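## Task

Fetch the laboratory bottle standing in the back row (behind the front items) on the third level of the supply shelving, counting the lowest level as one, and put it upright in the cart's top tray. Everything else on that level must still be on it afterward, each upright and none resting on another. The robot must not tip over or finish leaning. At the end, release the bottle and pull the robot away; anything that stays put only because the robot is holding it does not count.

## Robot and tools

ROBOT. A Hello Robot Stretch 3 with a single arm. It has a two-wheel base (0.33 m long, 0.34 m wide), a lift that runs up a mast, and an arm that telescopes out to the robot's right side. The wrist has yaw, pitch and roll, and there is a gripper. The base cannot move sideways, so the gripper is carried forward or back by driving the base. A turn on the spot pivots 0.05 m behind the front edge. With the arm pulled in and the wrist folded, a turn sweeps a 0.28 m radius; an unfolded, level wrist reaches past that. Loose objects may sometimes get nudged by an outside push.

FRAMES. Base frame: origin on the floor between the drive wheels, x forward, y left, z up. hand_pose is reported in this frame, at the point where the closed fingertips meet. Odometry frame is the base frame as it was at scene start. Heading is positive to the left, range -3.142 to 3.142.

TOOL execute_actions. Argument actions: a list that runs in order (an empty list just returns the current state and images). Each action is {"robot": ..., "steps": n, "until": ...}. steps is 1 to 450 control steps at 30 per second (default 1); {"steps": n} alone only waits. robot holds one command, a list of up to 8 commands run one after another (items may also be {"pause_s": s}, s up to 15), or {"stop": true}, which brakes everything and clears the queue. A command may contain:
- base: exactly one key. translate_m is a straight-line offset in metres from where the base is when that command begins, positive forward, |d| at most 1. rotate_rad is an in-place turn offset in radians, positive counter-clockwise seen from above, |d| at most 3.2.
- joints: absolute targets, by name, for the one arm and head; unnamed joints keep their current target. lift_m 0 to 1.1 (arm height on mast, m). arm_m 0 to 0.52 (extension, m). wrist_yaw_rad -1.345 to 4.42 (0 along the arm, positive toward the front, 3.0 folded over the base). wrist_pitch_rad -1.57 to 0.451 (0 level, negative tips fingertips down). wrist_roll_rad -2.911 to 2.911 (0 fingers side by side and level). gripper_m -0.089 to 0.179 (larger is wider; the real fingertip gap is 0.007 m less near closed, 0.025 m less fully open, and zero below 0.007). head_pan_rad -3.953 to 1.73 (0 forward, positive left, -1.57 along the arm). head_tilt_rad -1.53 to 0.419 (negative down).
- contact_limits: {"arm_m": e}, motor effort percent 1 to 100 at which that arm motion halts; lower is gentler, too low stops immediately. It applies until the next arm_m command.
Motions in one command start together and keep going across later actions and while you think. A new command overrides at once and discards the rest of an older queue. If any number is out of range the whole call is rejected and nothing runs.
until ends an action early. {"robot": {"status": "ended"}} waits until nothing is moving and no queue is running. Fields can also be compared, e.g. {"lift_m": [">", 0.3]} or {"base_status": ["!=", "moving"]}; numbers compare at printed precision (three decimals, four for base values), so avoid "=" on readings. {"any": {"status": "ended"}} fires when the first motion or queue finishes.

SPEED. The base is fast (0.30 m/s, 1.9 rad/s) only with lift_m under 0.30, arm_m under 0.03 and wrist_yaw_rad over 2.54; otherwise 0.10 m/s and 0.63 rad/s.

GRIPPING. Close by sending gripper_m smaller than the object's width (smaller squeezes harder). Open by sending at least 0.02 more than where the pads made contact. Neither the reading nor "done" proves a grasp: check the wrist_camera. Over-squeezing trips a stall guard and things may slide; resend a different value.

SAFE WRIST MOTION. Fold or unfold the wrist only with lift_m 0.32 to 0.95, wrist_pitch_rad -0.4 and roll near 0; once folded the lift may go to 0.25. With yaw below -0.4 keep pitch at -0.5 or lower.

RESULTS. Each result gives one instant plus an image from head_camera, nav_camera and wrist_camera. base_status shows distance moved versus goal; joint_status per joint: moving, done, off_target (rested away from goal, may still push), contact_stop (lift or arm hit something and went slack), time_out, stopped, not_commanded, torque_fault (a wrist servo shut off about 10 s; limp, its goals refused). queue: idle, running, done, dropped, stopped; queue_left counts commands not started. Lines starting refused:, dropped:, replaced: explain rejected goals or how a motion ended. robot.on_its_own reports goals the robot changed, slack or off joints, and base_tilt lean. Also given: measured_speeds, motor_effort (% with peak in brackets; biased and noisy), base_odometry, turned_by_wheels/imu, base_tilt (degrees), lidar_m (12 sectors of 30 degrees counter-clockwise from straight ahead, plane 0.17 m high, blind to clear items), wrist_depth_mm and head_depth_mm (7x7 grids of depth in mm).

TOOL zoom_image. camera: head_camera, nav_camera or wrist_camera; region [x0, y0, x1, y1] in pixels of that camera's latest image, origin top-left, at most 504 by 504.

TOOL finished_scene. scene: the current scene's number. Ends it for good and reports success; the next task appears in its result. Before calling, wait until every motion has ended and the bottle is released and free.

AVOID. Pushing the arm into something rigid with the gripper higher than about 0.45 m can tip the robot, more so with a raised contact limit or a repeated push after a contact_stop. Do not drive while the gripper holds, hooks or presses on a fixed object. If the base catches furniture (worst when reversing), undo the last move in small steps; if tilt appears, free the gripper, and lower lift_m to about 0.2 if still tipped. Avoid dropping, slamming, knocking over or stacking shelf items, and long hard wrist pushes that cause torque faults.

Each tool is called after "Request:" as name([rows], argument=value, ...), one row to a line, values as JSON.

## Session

Request:
execute_actions(actions=[])

Scene clock: 0.00 s.
robot.base_odometry: x=+0.000 y=+0.000 heading=+0.000 (m, m, rad; robot's odometry frame)
robot.turned_by_wheels: +0.000 (rad since the last result)
robot.turned_by_imu: +0.000 (rad since the last result)
robot.base_tilt: forward=+0.7 right=-0.4 (deg)
robot.lidar_m: 1.82 2.13 1.92 1.91 2.20 2.29 2.28 1.86 1.15 1.55 1.54 2.19
robot.head_depth_mm: 1886 2061 2039 2038 2020 2018 2026 / 1879 2092 2069 2065 2055 2052 2036 / 1862 2109 2083 2097 2102 2078 2067 / 1887 2138 2141 2113 2116 2109 2118 / 1902 2182 2167 2158 2155 2158 2163 / 1906 2231 1923 1923 1752 1830 1848 / 1918 2254 2224 2197 2137 2111 2021
robot.base_status: not_commanded
robot.joint_positions: lift_m=+0.524 arm_m=-0.001 wrist_yaw_rad=+2.970 wrist_pitch_rad=-0.478 wrist_roll_rad=-0.003 gripper_m=+0.037 head_pan_rad=-0.011 head_tilt_rad=-0.005
robot.joint_goals: lift_m=+0.524 arm_m=-0.001 wrist_yaw_rad=+2.970 wrist_pitch_rad=-0.478 wrist_roll_rad=-0.003 gripper_m=+0.037 head_pan_rad=-0.011 head_tilt_rad=-0.005
robot.joint_status: lift_m=not_commanded arm_m=not_commanded wrist_yaw_rad=not_commanded wrist_pitch_rad=not_commanded wrist_roll_rad=not_commanded gripper_m=not_commanded head_pan_rad=not_commanded head_tilt_rad=not_commanded
robot.measured_speeds: translate_m=+0.000 rotate_rad=+0.000 lift_m=+0.000 arm_m=+0.000 wrist_yaw_rad=+0.000 wrist_pitch_rad=+0.000 wrist_roll_rad=+0.000 head_pan_rad=+0.000 head_tilt_rad=+0.000
robot: refusals=0 queue=idle queue_left=0
robot.motor_effort: left_wheel=+0 right_wheel=+1 lift_m=+40 arm_m=+0 wrist_yaw_rad=+0 wrist_pitch_rad=+6 wrist_roll_rad=+0 gripper_m=+0 head_pan_rad=+0 head_tilt_rad=+1 (%)
robot.hand_pose: x=+0.0158 y=+0.0688 z=+0.5233 quat_wxyz=(+0.226, +0.697, +0.108, +0.671) (m; robot's base frame)
robot.wrist_depth_mm: - - - - - - - / - - - - - - - / - - - - - - - / - - - - - - - / 882 899 934 921 883 903 912 / 761 758 - 750 - 756 745 / 668 659 - 653 648 672 660
pictures: head_camera (sideways: a quarter turn clockwise sets it upright), nav_camera (sideways: a quarter turn counterclockwise sets it upright), wrist_camera
Images, in order (width x height): head_camera 896x504, nav_camera 672x504, wrist_camera 644x364.

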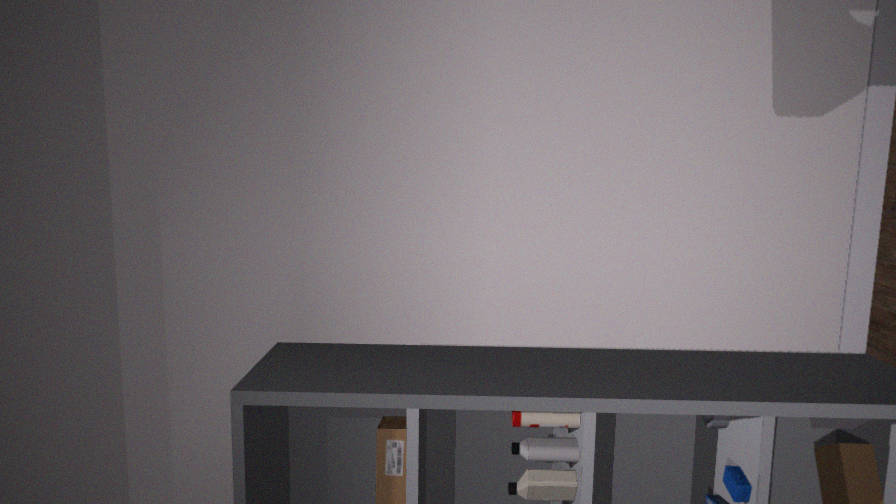

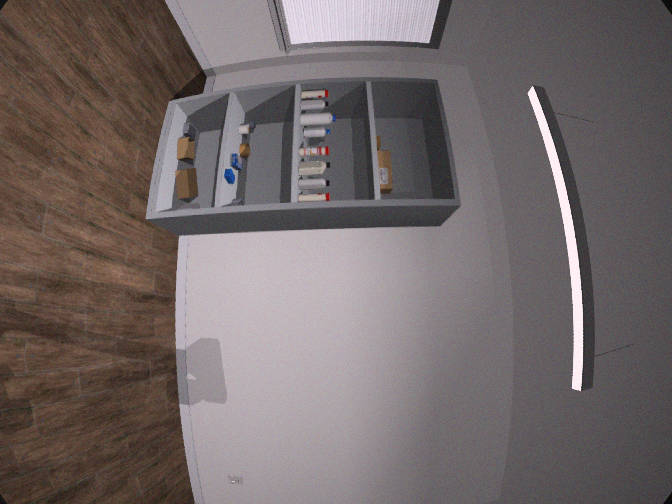

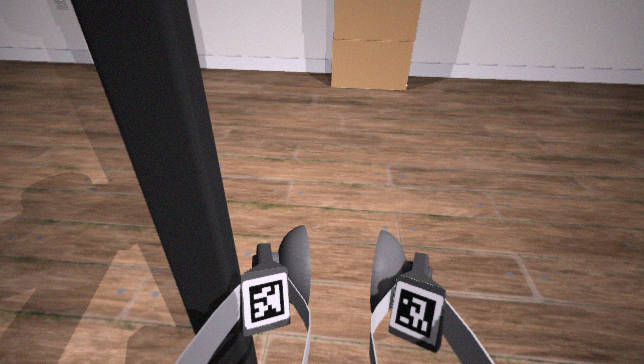

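Request:
execute_actions([
  {"robot":[{"base":{"rotate_rad":0.69},"joints":{"lift_m":0.27,"head_pan_rad":-2.9,"head_tilt_rad":-0.5}},{"base":{"translate_m":0.85}},{"base":{"translate_m":0.84}},{"base":{"rotate_rad":0.73},"joints":{"head_pan_rad":-1.57,"head_tilt_rad":-0.45,"lift_m":0.9,"wrist_pitch_rad":-0.4}},{"joints":{"wrist_yaw_rad":0,"gripper_m":0.1}},{"joints":{"wrist_pitch_rad":0}}],"steps":450,"until":{"robot":{"x":[">",0.3]}}},
])

Request:
execute_actions([
  {"steps":450,"until":{"robot":{"status":"ended"}}},
  {"steps":450,"until":{"robot":{"status":"ended"}}},
])

Scene clock: 5.17 s.
robot.base_odometry: x=+0.306 y=+0.253 heading=+0.690 (m, m, rad; robot's odometry frame)
robot.turned_by_wheels: +0.690 (rad since the last result)
robot.turned_by_imu: +0.691 (rad since the last result)
robot.base_tilt: forward=+0.5 right=+0.3 (deg)
robot.lidar_m: 1.89 1.60 1.61 2.08 2.53 2.56 1.60 1.51 1.65 1.82 1.94 1.49
robot.head_depth_mm: 1960 2199 2442 2608 2093 1652 1346 / 1917 2084 2281 2484 2081 1624 1348 / 1828 2000 2163 2412 2094 1623 1337 / 1741 1914 1964 2122 1970 1619 1343 / 1671 1816 1906 1929 1937 1615 1328 / 1600 1720 1821 1955 1970 1600 1324 / 1529 1656 1797 1930 2010 1603 1320
robot.base_status: moving (translate_m +0.3971 of +0.8500)
robot.joint_positions: lift_m=+0.270 arm_m=-0.001 wrist_yaw_rad=+2.970 wrist_pitch_rad=-0.479 wrist_roll_rad=-0.003 gripper_m=+0.037 head_pan_rad=-2.893 head_tilt_rad=-0.494
robot.joint_goals: lift_m=+0.270 arm_m=-0.001 wrist_yaw_rad=+2.970 wrist_pitch_rad=-0.479 wrist_roll_rad=-0.003 gripper_m=+0.037 head_pan_rad=-2.900 head_tilt_rad=-0.500
robot.joint_status: lift_m=done arm_m=not_commanded wrist_yaw_rad=not_commanded wrist_pitch_rad=not_commanded wrist_roll_rad=not_commanded gripper_m=not_commanded head_pan_rad=done head_tilt_rad=done
robot.measured_speeds: translate_m=+0.293 rotate_rad=+0.000 lift_m=+0.000 arm_m=+0.000 wrist_yaw_rad=+0.000 wrist_pitch_rad=+0.000 wrist_roll_rad=+0.000 head_pan_rad=+0.000 head_tilt_rad=+0.000
robot: refusals=0 queue=running queue_left=4
robot.motor_effort: left_wheel=-1(6) right_wheel=+5(8) lift_m=+23(40) arm_m=+0(0) wrist_yaw_rad=+0(0) wrist_pitch_rad=+6(7) wrist_roll_rad=+0(0) gripper_m=+0(0) head_pan_rad=-3(50) head_tilt_rad=-2(25) (%)
robot.hand_pose: x=+0.0157 y=+0.0687 z=+0.2698 quat_wxyz=(+0.226, +0.697, +0.109, +0.671) (m; robot's base frame)
robot.wrist_depth_mm: - - - - - - - / - - - - - - - / 848 859 880 878 869 872 895 / 680 679 680 683 686 668 708 / 556 558 576 559 557 555 576 / 461 487 - 483 - 476 480 / - - - - 396 406 411
pictures: head_camera (sideways: a quarter turn clockwise sets it upright), nav_camera (sideways: a quarter turn counterclockwise sets it upright), wrist_camera
Images, in order (width x height): head_camera 896x504, nav_camera 672x504, wrist_camera 644x364.

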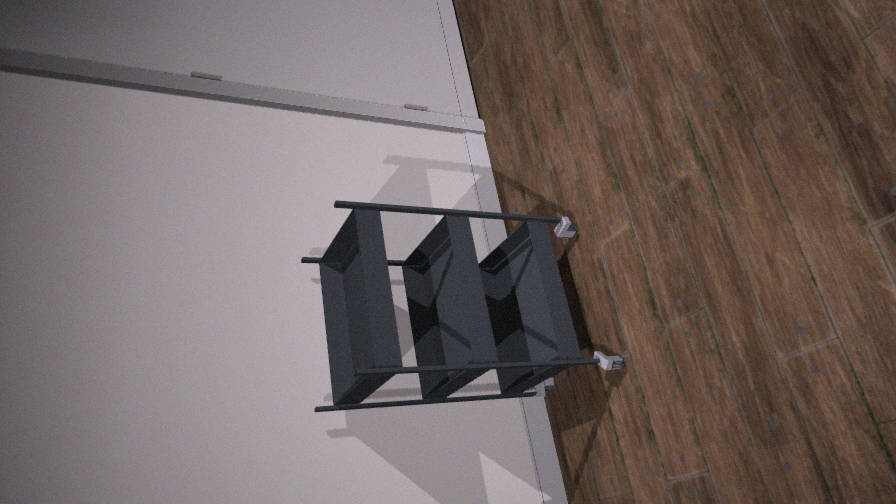

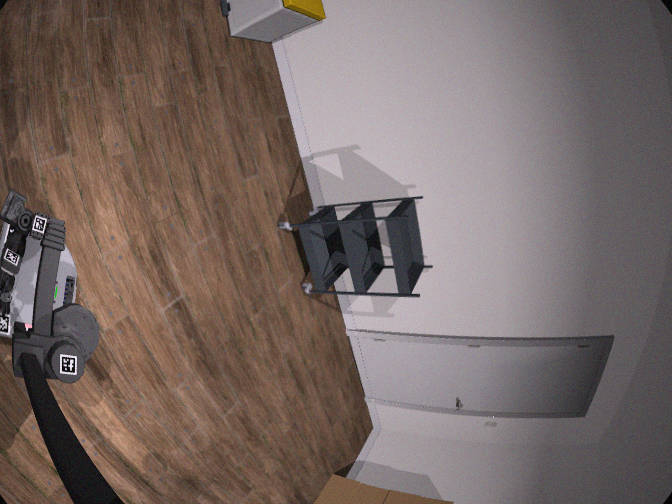

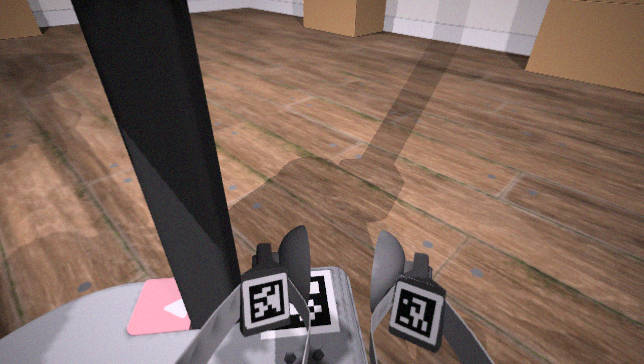

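Scene clock: 22.40 s.
robot.base_odometry: x=+1.304 y=+1.076 heading=+1.420 (m, m, rad; robot's odometry frame)
robot.turned_by_wheels: +0.730 (rad since the last result)
robot.turned_by_imu: +0.735 (rad since the last result)
robot.base_tilt: forward=+0.7 right=-0.3 (deg)
robot.lidar_m: 0.89 0.95 0.93 3.44 3.54 2.76 2.46 0.91 0.86 0.66 0.66 0.92
robot.head_depth_mm: 901 972 1028 751 1199 977 869 / 906 973 1033 746 1214 983 865 / 902 963 635 672 1217 1032 - / 902 969 1017 689 1222 1020 - / 903 974 1009 685 1222 987 1197 / 767 801 659 680 880 903 915 / 528 561 603 666 1263 1436 1353
robot.base_status: done (rotate_rad +0.7298 of +0.7300)
robot.joint_positions: lift_m=+0.899 arm_m=-0.001 wrist_yaw_rad=+0.002 wrist_pitch_rad=-0.027 wrist_roll_rad=-0.003 gripper_m=+0.100 head_pan_rad=-1.577 head_tilt_rad=-0.457
robot.joint_goals: lift_m=+0.900 arm_m=-0.001 wrist_yaw_rad=+0.000 wrist_pitch_rad=+0.000 wrist_roll_rad=-0.003 gripper_m=+0.100 head_pan_rad=-1.570 head_tilt_rad=-0.450
robot.joint_status: lift_m=done arm_m=not_commanded wrist_yaw_rad=done wrist_pitch_rad=done wrist_roll_rad=not_commanded gripper_m=done head_pan_rad=done head_tilt_rad=done
robot.measured_speeds: translate_m=+0.000 rotate_rad=+0.000 lift_m=+0.000 arm_m=+0.000 wrist_yaw_rad=+0.000 wrist_pitch_rad=+0.000 wrist_roll_rad=+0.000 head_pan_rad=+0.000 head_tilt_rad=+0.000
robot: refusals=0 queue=done queue_left=0
robot.motor_effort: left_wheel=-2(9) right_wheel=+3(7) lift_m=+54(58) arm_m=+0(0) wrist_yaw_rad=-1(1) wrist_pitch_rad=+12(12) wrist_roll_rad=+0(0) gripper_m=+0(94) head_pan_rad=+5(49) head_tilt_rad=+4(8) (%)
robot.hand_pose: x=-0.0210 y=-0.3999 z=+1.0072 quat_wxyz=(+0.708, +0.011, -0.706, -0.009) (m; robot's base frame)
robot.wrist_depth_mm: 877 849 487 799 758 728 730 / 895 883 422 787 408 759 394 / 915 892 426 438 409 776 395 / 941 922 427 434 413 636 406 / 955 931 441 832 386 383 371 / 963 - 715 841 828 804 784 / 935 - 570 850 856 - 825
pictures: head_camera (sideways: a quarter turn clockwise sets it upright), nav_camera (sideways: a quarter turn counterclockwise sets it upright), wrist_camera
Images, in order (width x height): head_camera 896x504, nav_camera 672x504, wrist_camera 644x364.

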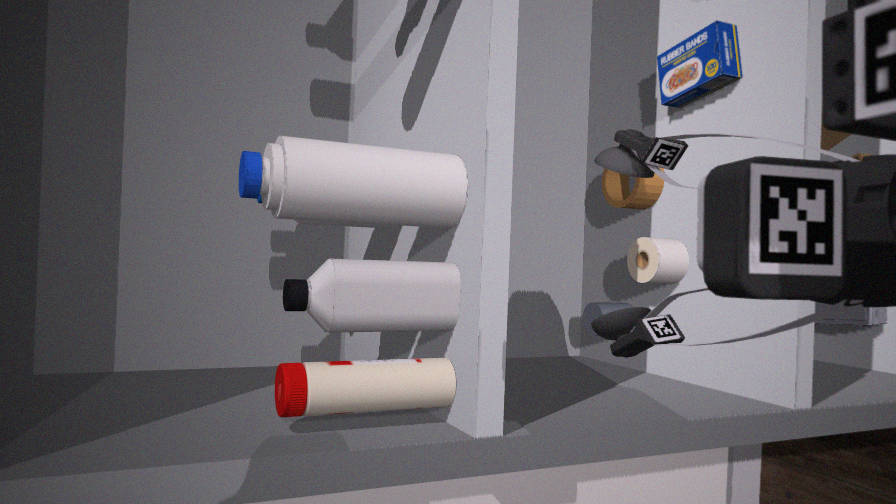

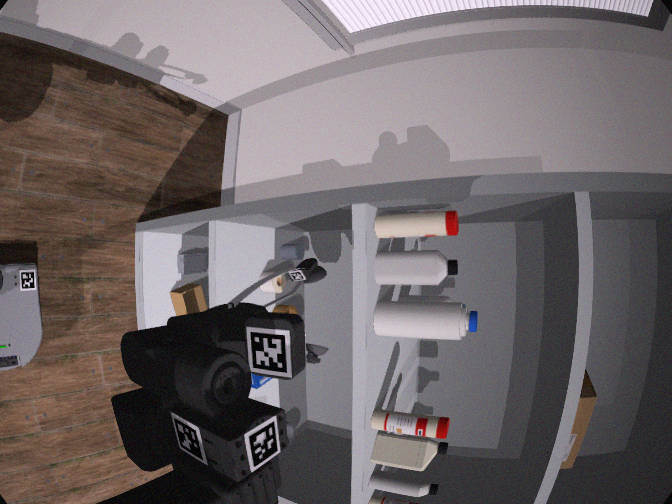

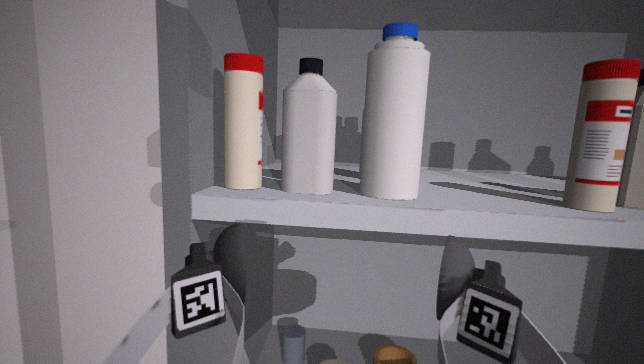

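Request:
execute_actions([
  {"robot":[{"base":{"rotate_rad":-0.07},"joints":{"lift_m":0.97,"gripper_m":0.115}},{"base":{"translate_m":-0.042},"joints":{"arm_m":0.21}}],"steps":450,"until":{"robot":{"status":"ended"}}},
])

Scene clock: 26.67 s.
robot.base_odometry: x=+1.294 y=+1.035 heading=+1.350 (m, m, rad; robot's odometry frame)
robot.turned_by_wheels: -0.070 (rad since the last result)
robot.turned_by_imu: -0.069 (rad since the last result)
robot.base_tilt: forward=+0.7 right=-0.3 (deg)
robot.lidar_m: 0.94 0.97 0.96 2.34 3.47 2.72 2.42 1.62 0.85 0.81 0.67 0.97
robot.head_depth_mm: 924 993 677 - - 989 1244 / 914 983 1054 - - 974 1211 / 907 979 1048 - - 998 1202 / 905 965 638 - - 989 1162 / 898 963 942 676 1214 988 1175 / 898 961 653 672 1193 982 1181 / 867 872 653 670 891 896 870
robot.base_status: done (translate_m -0.0420 of -0.0420)
robot.joint_positions: lift_m=+0.970 arm_m=+0.210 wrist_yaw_rad=+0.000 wrist_pitch_rad=-0.025 wrist_roll_rad=-0.003 gripper_m=+0.115 head_pan_rad=-1.577 head_tilt_rad=-0.457
robot.joint_goals: lift_m=+0.970 arm_m=+0.210 wrist_yaw_rad=+0.000 wrist_pitch_rad=+0.000 wrist_roll_rad=-0.003 gripper_m=+0.115 head_pan_rad=-1.570 head_tilt_rad=-0.450
robot.joint_status: lift_m=done arm_m=done wrist_yaw_rad=done wrist_pitch_rad=done wrist_roll_rad=not_commanded gripper_m=done head_pan_rad=done head_tilt_rad=done
robot.measured_speeds: translate_m=+0.000 rotate_rad=+0.000 lift_m=+0.000 arm_m=+0.000 wrist_yaw_rad=+0.000 wrist_pitch_rad=+0.000 wrist_roll_rad=+0.000 head_pan_rad=+0.000 head_tilt_rad=+0.000
robot: refusals=0 queue=done queue_left=0
robot.motor_effort: left_wheel=+2(4) right_wheel=-2(4) lift_m=+54(57) arm_m=+3(3) wrist_yaw_rad=+0(1) wrist_pitch_rad=+12(12) wrist_roll_rad=+0(0) gripper_m=+0(67) head_pan_rad=+4(4) head_tilt_rad=+3(4) (%)
robot.hand_pose: x=-0.0214 y=-0.6102 z=+1.0777 quat_wxyz=(+0.708, +0.009, -0.706, -0.009) (m; robot's base frame)
robot.wrist_depth_mm: 306 434 581 579 570 569 594 / 291 406 599 209 584 590 586 / 232 226 614 212 597 595 608 / 235 226 612 216 605 616 610 / 241 229 393 220 492 531 447 / 244 240 298 225 336 375 305 / 234 227 237 229 247 - 242
pictures: head_camera (sideways: a quarter turn clockwise sets it upright), nav_camera (sideways: a quarter turn counterclockwise sets it upright), wrist_camera
Images, in order (width x height): head_camera 896x504, nav_camera 672x504, wrist_camera 644x364.

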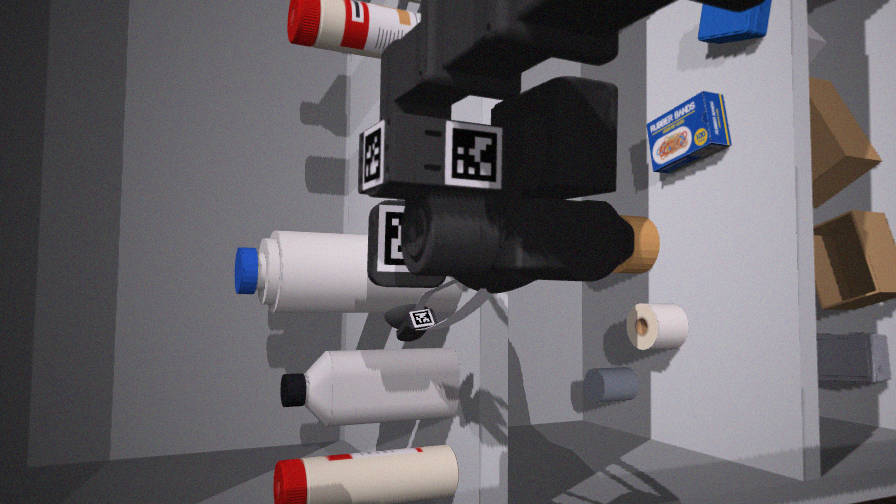

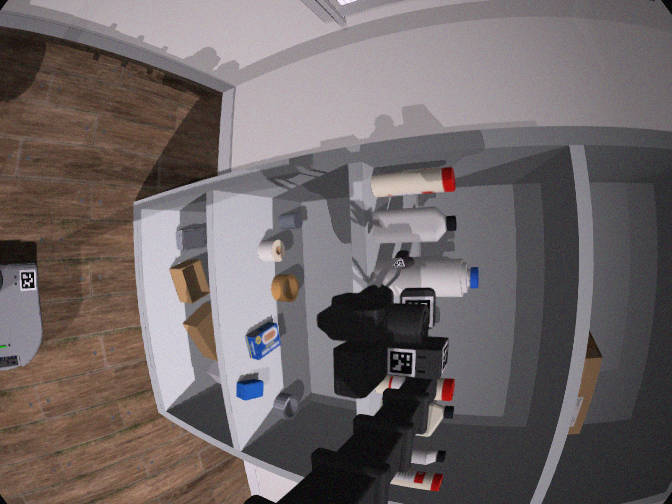

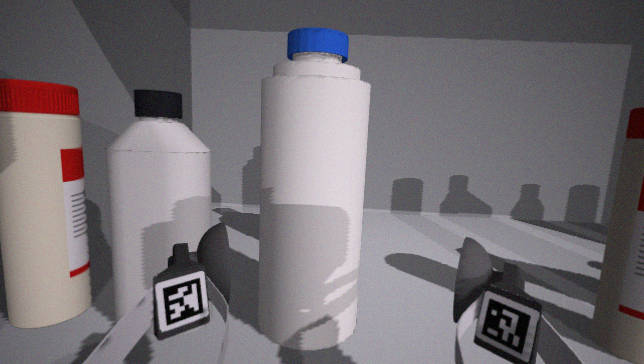

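Request:
execute_actions([
  {"robot":[{"base":{"translate_m":0.013}},{"joints":{"arm_m":0.32}},{"joints":{"gripper_m":0.015}},{"joints":{"lift_m":0.995}},{"base":{"translate_m":-0.145}}],"steps":450,"until":{"robot":{"status":"ended"}}},
])

Scene clock: 34.80 s.
robot.base_odometry: x=+1.265 y=+0.906 heading=+1.350 (m, m, rad; robot's odometry frame)
robot.turned_by_wheels: +0.000 (rad since the last result)
robot.turned_by_imu: +0.002 (rad since the last result)
robot.base_tilt: forward=+0.7 right=-0.3 (deg)
robot.lidar_m: 1.07 1.05 1.07 3.40 3.47 2.61 2.29 1.62 0.80 0.80 0.73 1.11
robot.head_depth_mm: 926 993 1057 - 1219 1011 1152 / 914 985 1029 696 1237 975 1247 / 914 983 - 679 1237 976 1210 / 911 952 610 677 1226 973 1204 / 896 970 1026 721 1223 983 1169 / 893 960 808 716 1210 983 1175 / 893 962 1006 677 1192 977 1166
robot.base_status: done (translate_m -0.1450 of -0.1450)
robot.joint_positions: lift_m=+0.994 arm_m=+0.320 wrist_yaw_rad=+0.000 wrist_pitch_rad=-0.025 wrist_roll_rad=-0.003 gripper_m=+0.030 head_pan_rad=-1.577 head_tilt_rad=-0.457
robot.joint_goals: lift_m=+0.995 arm_m=+0.320 wrist_yaw_rad=+0.000 wrist_pitch_rad=+0.000 wrist_roll_rad=-0.003 gripper_m=+0.028 head_pan_rad=-1.570 head_tilt_rad=-0.450
robot.joint_status: lift_m=done arm_m=done wrist_yaw_rad=done wrist_pitch_rad=done wrist_roll_rad=not_commanded gripper_m=done head_pan_rad=done head_tilt_rad=done
robot.measured_speeds: translate_m=+0.000 rotate_rad=+0.000 lift_m=+0.000 arm_m=+0.000 wrist_yaw_rad=+0.000 wrist_pitch_rad=+0.000 wrist_roll_rad=+0.000 head_pan_rad=+0.000 head_tilt_rad=+0.000
robot: refusals=0 queue=done queue_left=0
robot.on_its_own: gripper_m is held at +0.028, not at your +0.015, by its stall guard, which is not easing now
robot.motor_effort: left_wheel=+2(5) right_wheel=-2(5) lift_m=+55(59) arm_m=+4(4) wrist_yaw_rad=+0(0) wrist_pitch_rad=+11(12) wrist_roll_rad=+0(0) gripper_m=-22(99) head_pan_rad=+4(4) head_tilt_rad=+4(5) (%)
robot.hand_pose: x=-0.0214 y=-0.7202 z=+1.1026 quat_wxyz=(+0.708, +0.009, -0.706, -0.009) (m; robot's base frame)
robot.wrist_depth_mm: 458 494 485 92 93 478 476 / 456 496 498 94 95 487 478 / 463 519 507 96 98 509 485 / 472 294 301 98 101 501 106 / 460 288 292 100 104 503 107 / 351 290 116 103 105 129 108 / 268 272 261 105 109 124 110
pictures: head_camera (sideways: a quarter turn clockwise sets it upright), nav_camera (sideways: a quarter turn counterclockwise sets it upright), wrist_camera
Images, in order (width x height): head_camera 896x504, nav_camera 672x504, wrist_camera 644x364.

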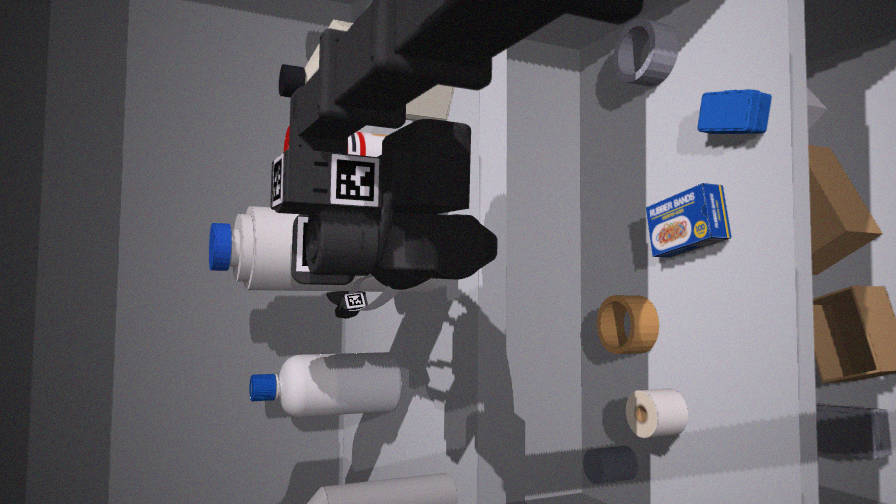

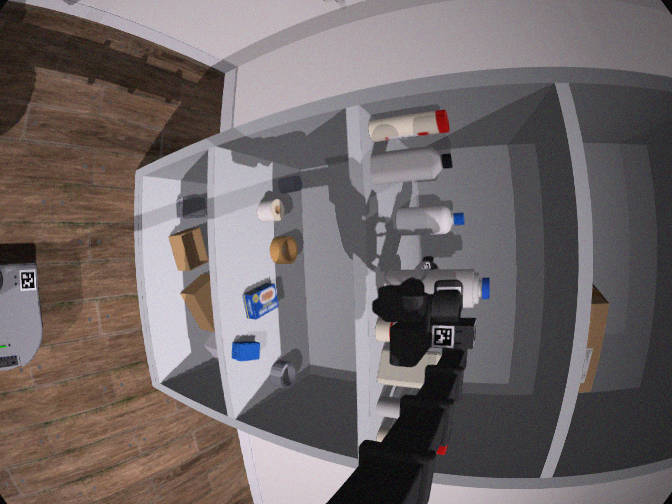

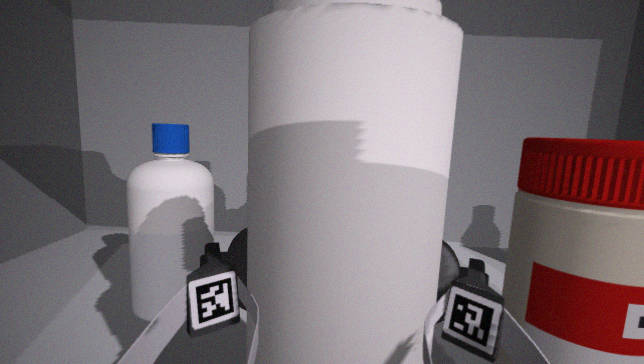

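Request:
execute_actions([
  {"robot":[{"base":{"translate_m":0.008},"joints":{"lift_m":0.97}},{"joints":{"gripper_m":0.105}},{"joints":{"arm_m":0.21}},{"base":{"translate_m":0.137},"joints":{"lift_m":1.01,"wrist_pitch_rad":-0.2,"gripper_m":0.09}},{"joints":{"arm_m":0.42}}],"steps":450,"until":{"robot":{"status":"ended"}}},
])

Scene clock: 45.10 s.
robot.base_odometry: x=+1.297 y=+1.047 heading=+1.350 (m, m, rad; robot's odometry frame)
robot.turned_by_wheels: +0.000 (rad since the last result)
robot.turned_by_imu: +0.002 (rad since the last result)
robot.base_tilt: forward=+0.6 right=-0.3 (deg)
robot.lidar_m: 0.92 0.95 0.96 2.29 3.46 2.73 2.44 1.62 0.85 0.76 0.67 0.96
robot.head_depth_mm: 918 982 1038 688 1245 1007 1242 / 915 971 - 683 1237 966 1212 / 909 968 - 697 1232 1002 1202 / 906 966 - 693 1225 991 1148 / 898 971 1011 685 1218 984 1181 / 892 958 660 678 1189 983 1145 / 816 822 647 670 840 844 870
robot.base_status: done (translate_m +0.1370 of +0.1370)
robot.joint_positions: lift_m=+1.010 arm_m=+0.420 wrist_yaw_rad=+0.000 wrist_pitch_rad=-0.216 wrist_roll_rad=-0.003 gripper_m=+0.090 head_pan_rad=-1.577 head_tilt_rad=-0.457
robot.joint_goals: lift_m=+1.010 arm_m=+0.420 wrist_yaw_rad=+0.000 wrist_pitch_rad=-0.200 wrist_roll_rad=-0.003 gripper_m=+0.090 head_pan_rad=-1.570 head_tilt_rad=-0.450
robot.joint_status: lift_m=done arm_m=done wrist_yaw_rad=done wrist_pitch_rad=done wrist_roll_rad=not_commanded gripper_m=done head_pan_rad=done head_tilt_rad=done
robot.measured_speeds: translate_m=+0.000 rotate_rad=+0.000 lift_m=+0.000 arm_m=+0.000 wrist_yaw_rad=+0.000 wrist_pitch_rad=+0.000 wrist_roll_rad=+0.000 head_pan_rad=+0.000 head_tilt_rad=+0.000
robot: refusals=0 queue=done queue_left=0
robot.motor_effort: left_wheel=+2(6) right_wheel=-2(4) lift_m=+54(55) arm_m=+4(2) wrist_yaw_rad=-1(1) wrist_pitch_rad=+8(10) wrist_roll_rad=+0(0) gripper_m=+0(89) head_pan_rad=+4(5) head_tilt_rad=+3(4) (%)
robot.hand_pose: x=-0.0214 y=-0.8098 z=+1.0697 quat_wxyz=(+0.704, +0.077, -0.702, -0.076) (m; robot's base frame)
robot.wrist_depth_mm: 299 367 380 371 367 366 362 / 301 394 388 179 384 388 380 / 304 413 406 172 405 406 404 / 304 406 430 171 428 427 426 / 298 335 343 181 356 368 364 / 258 260 - 194 272 276 280 / 211 213 211 203 219 226 226
pictures: head_camera (sideways: a quarter turn clockwise sets it upright), nav_camera (sideways: a quarter turn counterclockwise sets it upright), wrist_camera
Images, in order (width x height): head_camera 896x504, nav_camera 672x504, wrist_camera 644x364.

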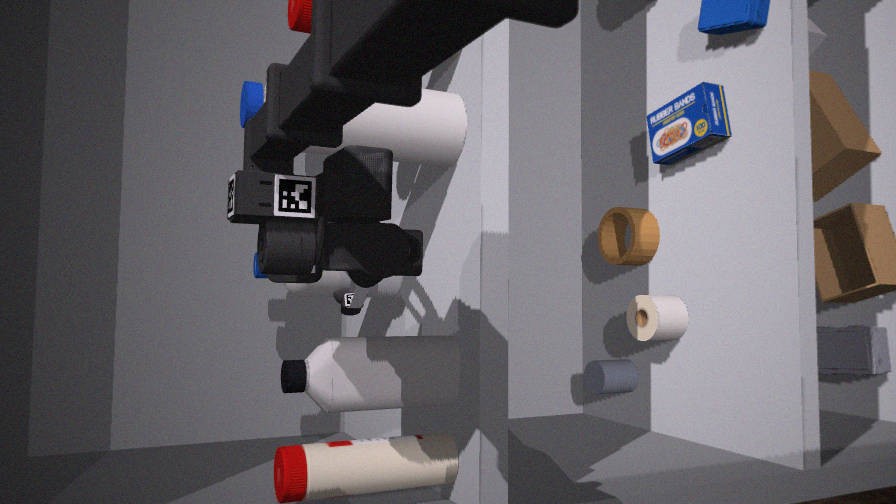

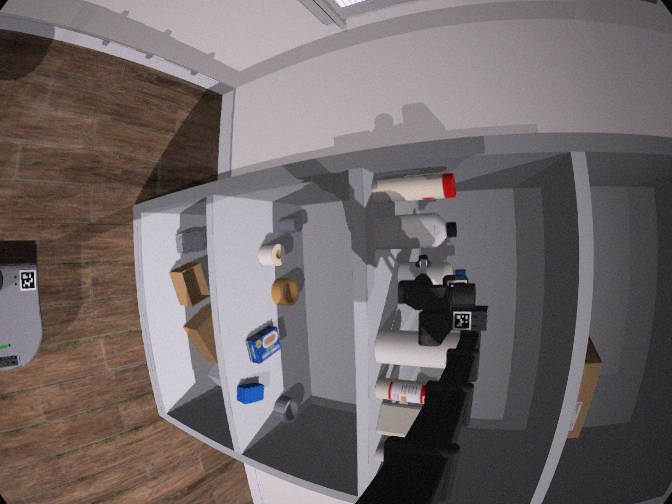

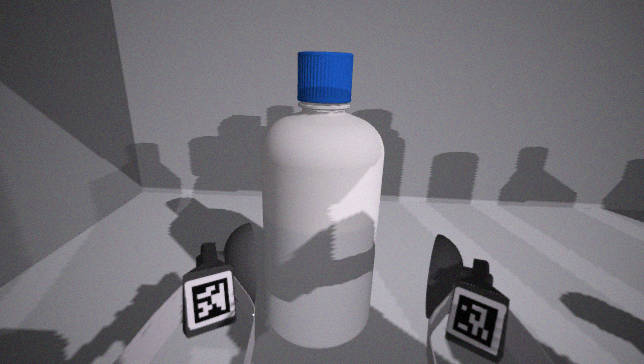

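Request:
execute_actions([
  {"robot":[{"base":{"translate_m":0.008},"joints":{"gripper_m":0.105}},{"joints":{"arm_m":0.495}},{"joints":{"gripper_m":0.005}},{"joints":{"lift_m":1.04}},{"base":{"translate_m":-0.012}},{"joints":{"arm_m":0}}],"steps":450,"until":{"robot":{"status":"ended"}}},
])

Scene clock: 57.07 s.
robot.base_odometry: x=+1.296 y=+1.043 heading=+1.350 (m, m, rad; robot's odometry frame)
robot.turned_by_wheels: +0.000 (rad since the last result)
robot.turned_by_imu: +0.003 (rad since the last result)
robot.base_tilt: forward=+0.6 right=-0.3 (deg)
robot.lidar_m: 0.93 0.96 0.96 2.30 3.47 2.73 2.43 1.62 0.85 0.87 0.67 0.97
robot.head_depth_mm: 923 988 1047 - - - - / 916 978 640 689 - - - / 915 978 1037 772 - - - / 899 976 1031 343 - - - / 900 972 1019 689 1191 986 1181 / 895 962 654 675 1158 988 1171 / 832 837 644 670 854 856 873
robot.base_status: done (translate_m -0.0120 of -0.0120)
robot.joint_positions: lift_m=+1.039 arm_m=+0.000 wrist_yaw_rad=+0.000 wrist_pitch_rad=-0.254 wrist_roll_rad=-0.003 gripper_m=+0.027 head_pan_rad=-1.577 head_tilt_rad=-0.457
robot.joint_goals: lift_m=+1.040 arm_m=+0.000 wrist_yaw_rad=+0.000 wrist_pitch_rad=-0.200 wrist_roll_rad=-0.003 gripper_m=+0.026 head_pan_rad=-1.570 head_tilt_rad=-0.450
robot.joint_status: lift_m=done arm_m=done wrist_yaw_rad=done wrist_pitch_rad=done wrist_roll_rad=not_commanded gripper_m=done head_pan_rad=done head_tilt_rad=done
robot.measured_speeds: translate_m=+0.000 rotate_rad=+0.000 lift_m=+0.000 arm_m=+0.000 wrist_yaw_rad=+0.000 wrist_pitch_rad=+0.000 wrist_roll_rad=+0.000 head_pan_rad=+0.000 head_tilt_rad=+0.000
robot: refusals=0 queue=done queue_left=0
robot.on_its_own: gripper_m is held at +0.026, not at your +0.005, by its stall guard, which is not easing now
robot.motor_effort: left_wheel=+2(4) right_wheel=-1(5) lift_m=+58(62) arm_m=-3(2) wrist_yaw_rad=+0(4) wrist_pitch_rad=+25(26) wrist_roll_rad=+0(0) gripper_m=-23(99) head_pan_rad=+3(3) head_tilt_rad=+2(4) (%)
robot.hand_pose: x=-0.0215 y=-0.3872 z=+1.0903 quat_wxyz=(+0.703, +0.090, -0.700, -0.090) (m; robot's base frame)
robot.wrist_depth_mm: 808 408 712 733 726 729 704 / 829 401 628 103 386 743 649 / 850 412 432 109 413 418 434 / 951 440 451 98 103 455 454 / - 456 418 93 96 434 426 / - 539 113 99 100 902 694 / - - 696 105 109 756 684
pictures: head_camera (sideways: a quarter turn clockwise sets it upright), nav_camera (sideways: a quarter turn counterclockwise sets it upright), wrist_camera
Images, in order (width x height): head_camera 896x504, nav_camera 672x504, wrist_camera 644x364.

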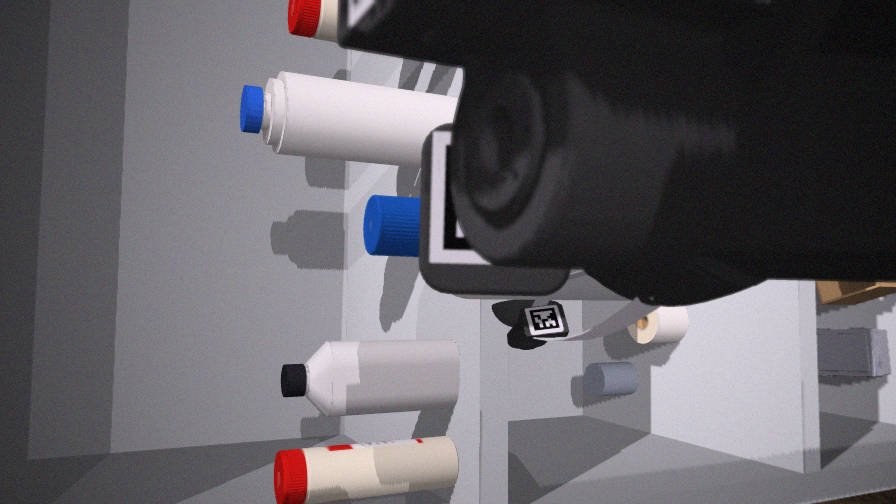

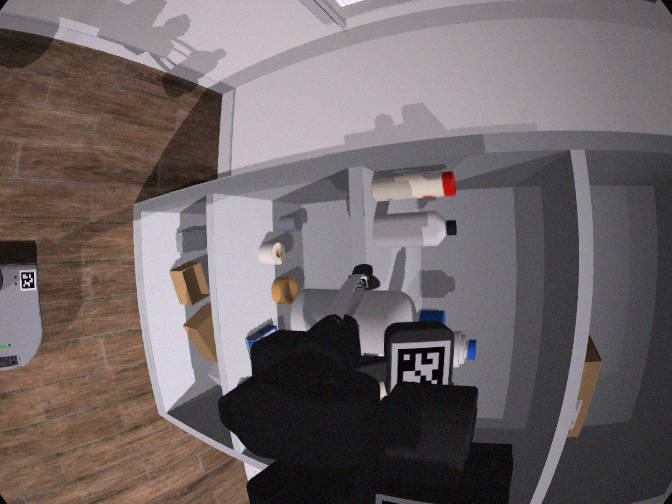

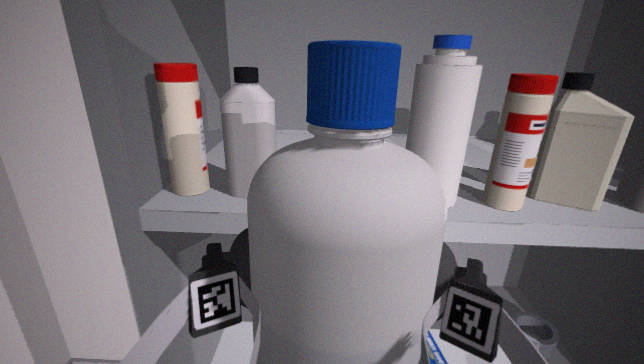

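Request:
execute_actions([
  {"robot":[{"base":{"rotate_rad":-0.57}},{"base":{"translate_m":-1},"joints":{"lift_m":0.85,"head_tilt_rad":-0.75}},{"base":{"translate_m":-1}},{"base":{"translate_m":-0.17}},{"base":{"rotate_rad":-1.24},"joints":{"arm_m":0.15,"wrist_pitch_rad":-0.16}}],"steps":450,"until":{"robot":{"status":"ended"}}},
  {"steps":450,"until":{"robot":{"status":"ended"}}},
  {"steps":450,"until":{"robot":{"status":"ended"}}},
])

Scene clock: 87.33 s.
robot.base_odometry: x=-0.246 y=-0.483 heading=-0.460 (m, m, rad; robot's odometry frame)
robot.turned_by_wheels: -1.810 (rad since the last result)
robot.turned_by_imu: -1.803 (rad since the last result)
robot.base_tilt: forward=+0.6 right=-0.3 (deg)
robot.lidar_m: 1.32 2.31 2.18 2.44 2.63 2.81 2.14 2.00 0.71 0.61 1.03 1.19
robot.head_depth_mm: 986 1116 1296 1508 - - - / 956 1083 1222 1016 - 1337 1191 / 931 1049 1127 - - 1304 1180 / 905 1021 1091 - - 1289 1178 / 884 994 1079 937 1102 1270 1164 / 858 960 1057 1022 1433 1316 1164 / 837 940 1060 1215 1437 1329 1164
robot.base_status: done (rotate_rad -1.2399 of -1.2400)
robot.joint_positions: lift_m=+0.850 arm_m=+0.150 wrist_yaw_rad=+0.000 wrist_pitch_rad=-0.223 wrist_roll_rad=-0.003 gripper_m=+0.027 head_pan_rad=-1.577 head_tilt_rad=-0.741
robot.joint_goals: lift_m=+0.850 arm_m=+0.150 wrist_yaw_rad=+0.000 wrist_pitch_rad=-0.160 wrist_roll_rad=-0.003 gripper_m=+0.026 head_pan_rad=-1.570 head_tilt_rad=-0.750
robot.joint_status: lift_m=done arm_m=done wrist_yaw_rad=done wrist_pitch_rad=off_target wrist_roll_rad=not_commanded gripper_m=done head_pan_rad=done head_tilt_rad=done
robot.measured_speeds: translate_m=+0.000 rotate_rad=+0.000 lift_m=+0.000 arm_m=+0.000 wrist_yaw_rad=+0.000 wrist_pitch_rad=+0.000 wrist_roll_rad=+0.000 head_pan_rad=+0.000 head_tilt_rad=+0.000
robot: refusals=0 queue=dropped queue_left=0
robot.on_its_own: gripper_m is held at +0.026, not at your +0.005, by its stall guard, which is not easing now
robot.motor_effort: left_wheel=+2(5) right_wheel=-2(5) lift_m=+27(58) arm_m=+3(4) wrist_yaw_rad=+0(1) wrist_pitch_rad=+29(29) wrist_roll_rad=+0(0) gripper_m=-23(23) head_pan_rad=+5(4) head_tilt_rad=-3(20) (%)
robot.hand_pose: x=-0.0216 y=-0.5393 z=+0.9090 quat_wxyz=(+0.704, +0.079, -0.701, -0.079) (m; robot's base frame)
robot.wrist_depth_mm: 507 531 563 578 607 640 688 / 528 552 591 102 656 676 727 / 551 580 614 108 673 733 747 / 573 623 642 98 103 779 808 / 613 633 570 93 96 796 869 / 642 679 114 99 100 480 928 / 698 708 387 105 109 379 -
pictures: head_camera (sideways: a quarter turn clockwise sets it upright), nav_camera (sideways: a quarter turn counterclockwise sets it upright), wrist_camera
Images, in order (width x height): head_camera 896x504, nav_camera 672x504, wrist_camera 644x364.

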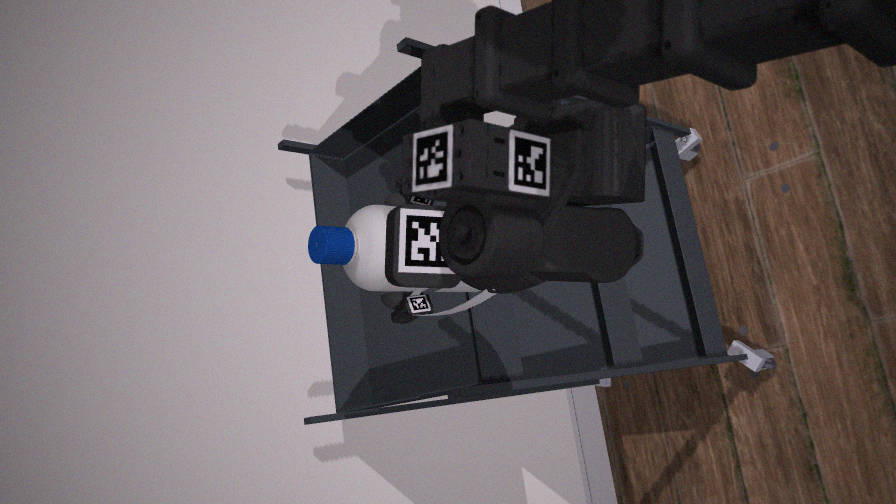

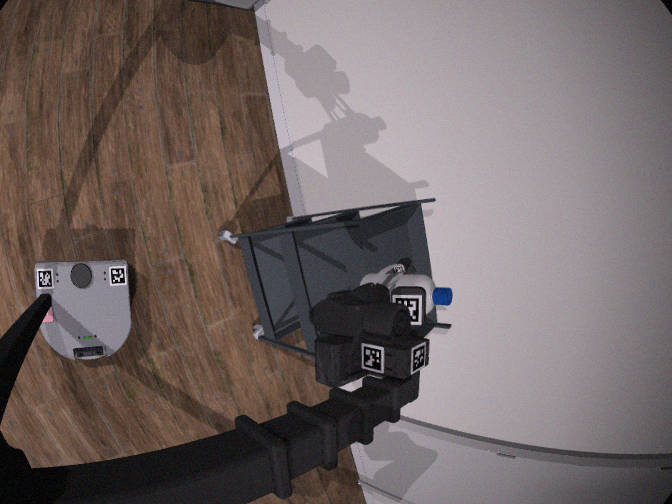

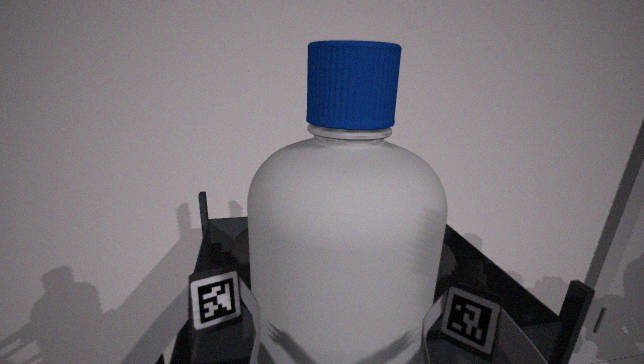

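Request:
execute_actions([
  {"robot":[{"joints":{"arm_m":0.39}},{"joints":{"lift_m":0.725}},{"joints":{"lift_m":0.7}},{"joints":{"lift_m":0.68}},{"joints":{"lift_m":0.66}}],"steps":270,"until":{"robot":{"wrist_pitch_rad":[">",-0.212],"lift_m":["<",0.75]}}},
  {"robot":{"stop":true},"steps":8},
])

Scene clock: 94.33 s.
robot.base_odometry: x=-0.246 y=-0.483 heading=-0.460 (m, m, rad; robot's odometry frame)
robot.turned_by_wheels: +0.000 (rad since the last result)
robot.turned_by_imu: +0.001 (rad since the last result)
robot.base_tilt: forward=+0.7 right=-0.3 (deg)
robot.lidar_m: 1.32 2.31 2.18 2.44 2.65 2.82 2.14 2.00 0.72 0.61 1.03 1.20
robot.head_depth_mm: 984 1120 1299 1538 1615 1369 1198 / 949 1083 1213 987 1511 - - / 926 1050 1124 - 1149 1301 1175 / 905 1024 1108 - 1128 1298 1176 / 882 993 1078 932 1099 1270 1167 / 856 960 1053 1022 1425 1314 1160 / 839 940 1063 1218 1435 1329 1162
robot.base_status: done (rotate_rad -1.2399 of -1.2400)
robot.joint_positions: lift_m=+0.680 arm_m=+0.390 wrist_yaw_rad=+0.000 wrist_pitch_rad=-0.209 wrist_roll_rad=-0.003 gripper_m=+0.027 head_pan_rad=-1.577 head_tilt_rad=-0.741
robot.joint_goals: lift_m=+0.679 arm_m=+0.390 wrist_yaw_rad=+0.000 wrist_pitch_rad=-0.160 wrist_roll_rad=-0.003 gripper_m=+0.026 head_pan_rad=-1.570 head_tilt_rad=-0.750
robot.joint_status: lift_m=moving arm_m=done wrist_yaw_rad=done wrist_pitch_rad=off_target wrist_roll_rad=not_commanded gripper_m=done head_pan_rad=done head_tilt_rad=done
robot.measured_speeds: translate_m=+0.000 rotate_rad=+0.000 lift_m=+0.000 arm_m=+0.000 wrist_yaw_rad=+0.000 wrist_pitch_rad=+0.000 wrist_roll_rad=+0.000 head_pan_rad=+0.000 head_tilt_rad=+0.000
robot: refusals=0 queue=stopped queue_left=0
robot.on_its_own: gripper_m is held at +0.026, not at your +0.005, by its stall guard, which is not easing now
robot.motor_effort: left_wheel=+2(2) right_wheel=-2(2) lift_m=+25(30) arm_m=+3(3) wrist_yaw_rad=+0(0) wrist_pitch_rad=+23(29) wrist_roll_rad=+0(0) gripper_m=-23(23) head_pan_rad=+2(3) head_tilt_rad=-3(4) (%)
robot.hand_pose: x=-0.0215 y=-0.7803 z=+0.7414 quat_wxyz=(+0.705, +0.074, -0.702, -0.074) (m; robot's base frame)
robot.wrist_depth_mm: 323 343 357 376 396 423 442 / 337 358 375 102 420 444 470 / 354 371 392 108 435 461 491 / 369 323 328 98 103 389 535 / 246 320 326 93 96 339 274 / 242 260 114 99 100 276 264 / 211 210 208 105 109 223 224
pictures: head_camera (sideways: a quarter turn clockwise sets it upright), nav_camera (sideways: a quarter turn counterclockwise sets it upright), wrist_camera
Images, in order (width x height): head_camera 896x504, nav_camera 672x504, wrist_camera 644x364.

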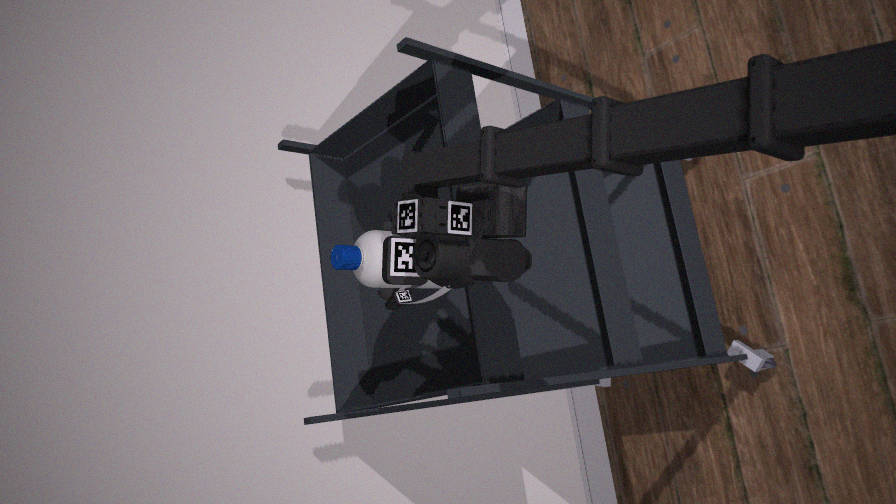

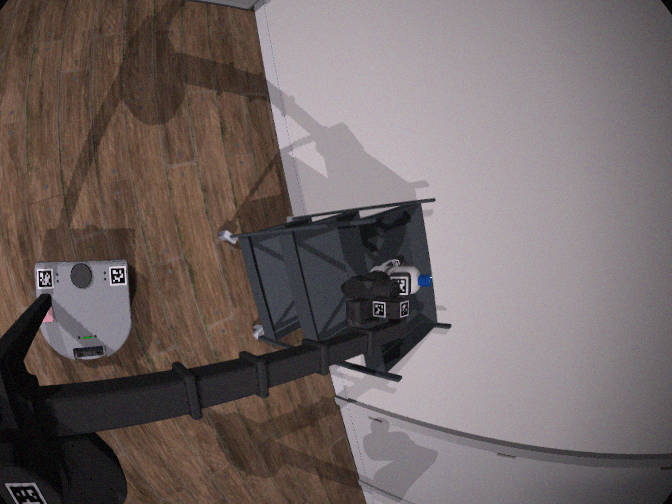

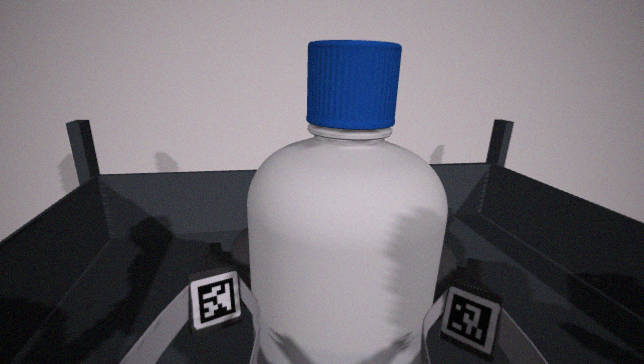

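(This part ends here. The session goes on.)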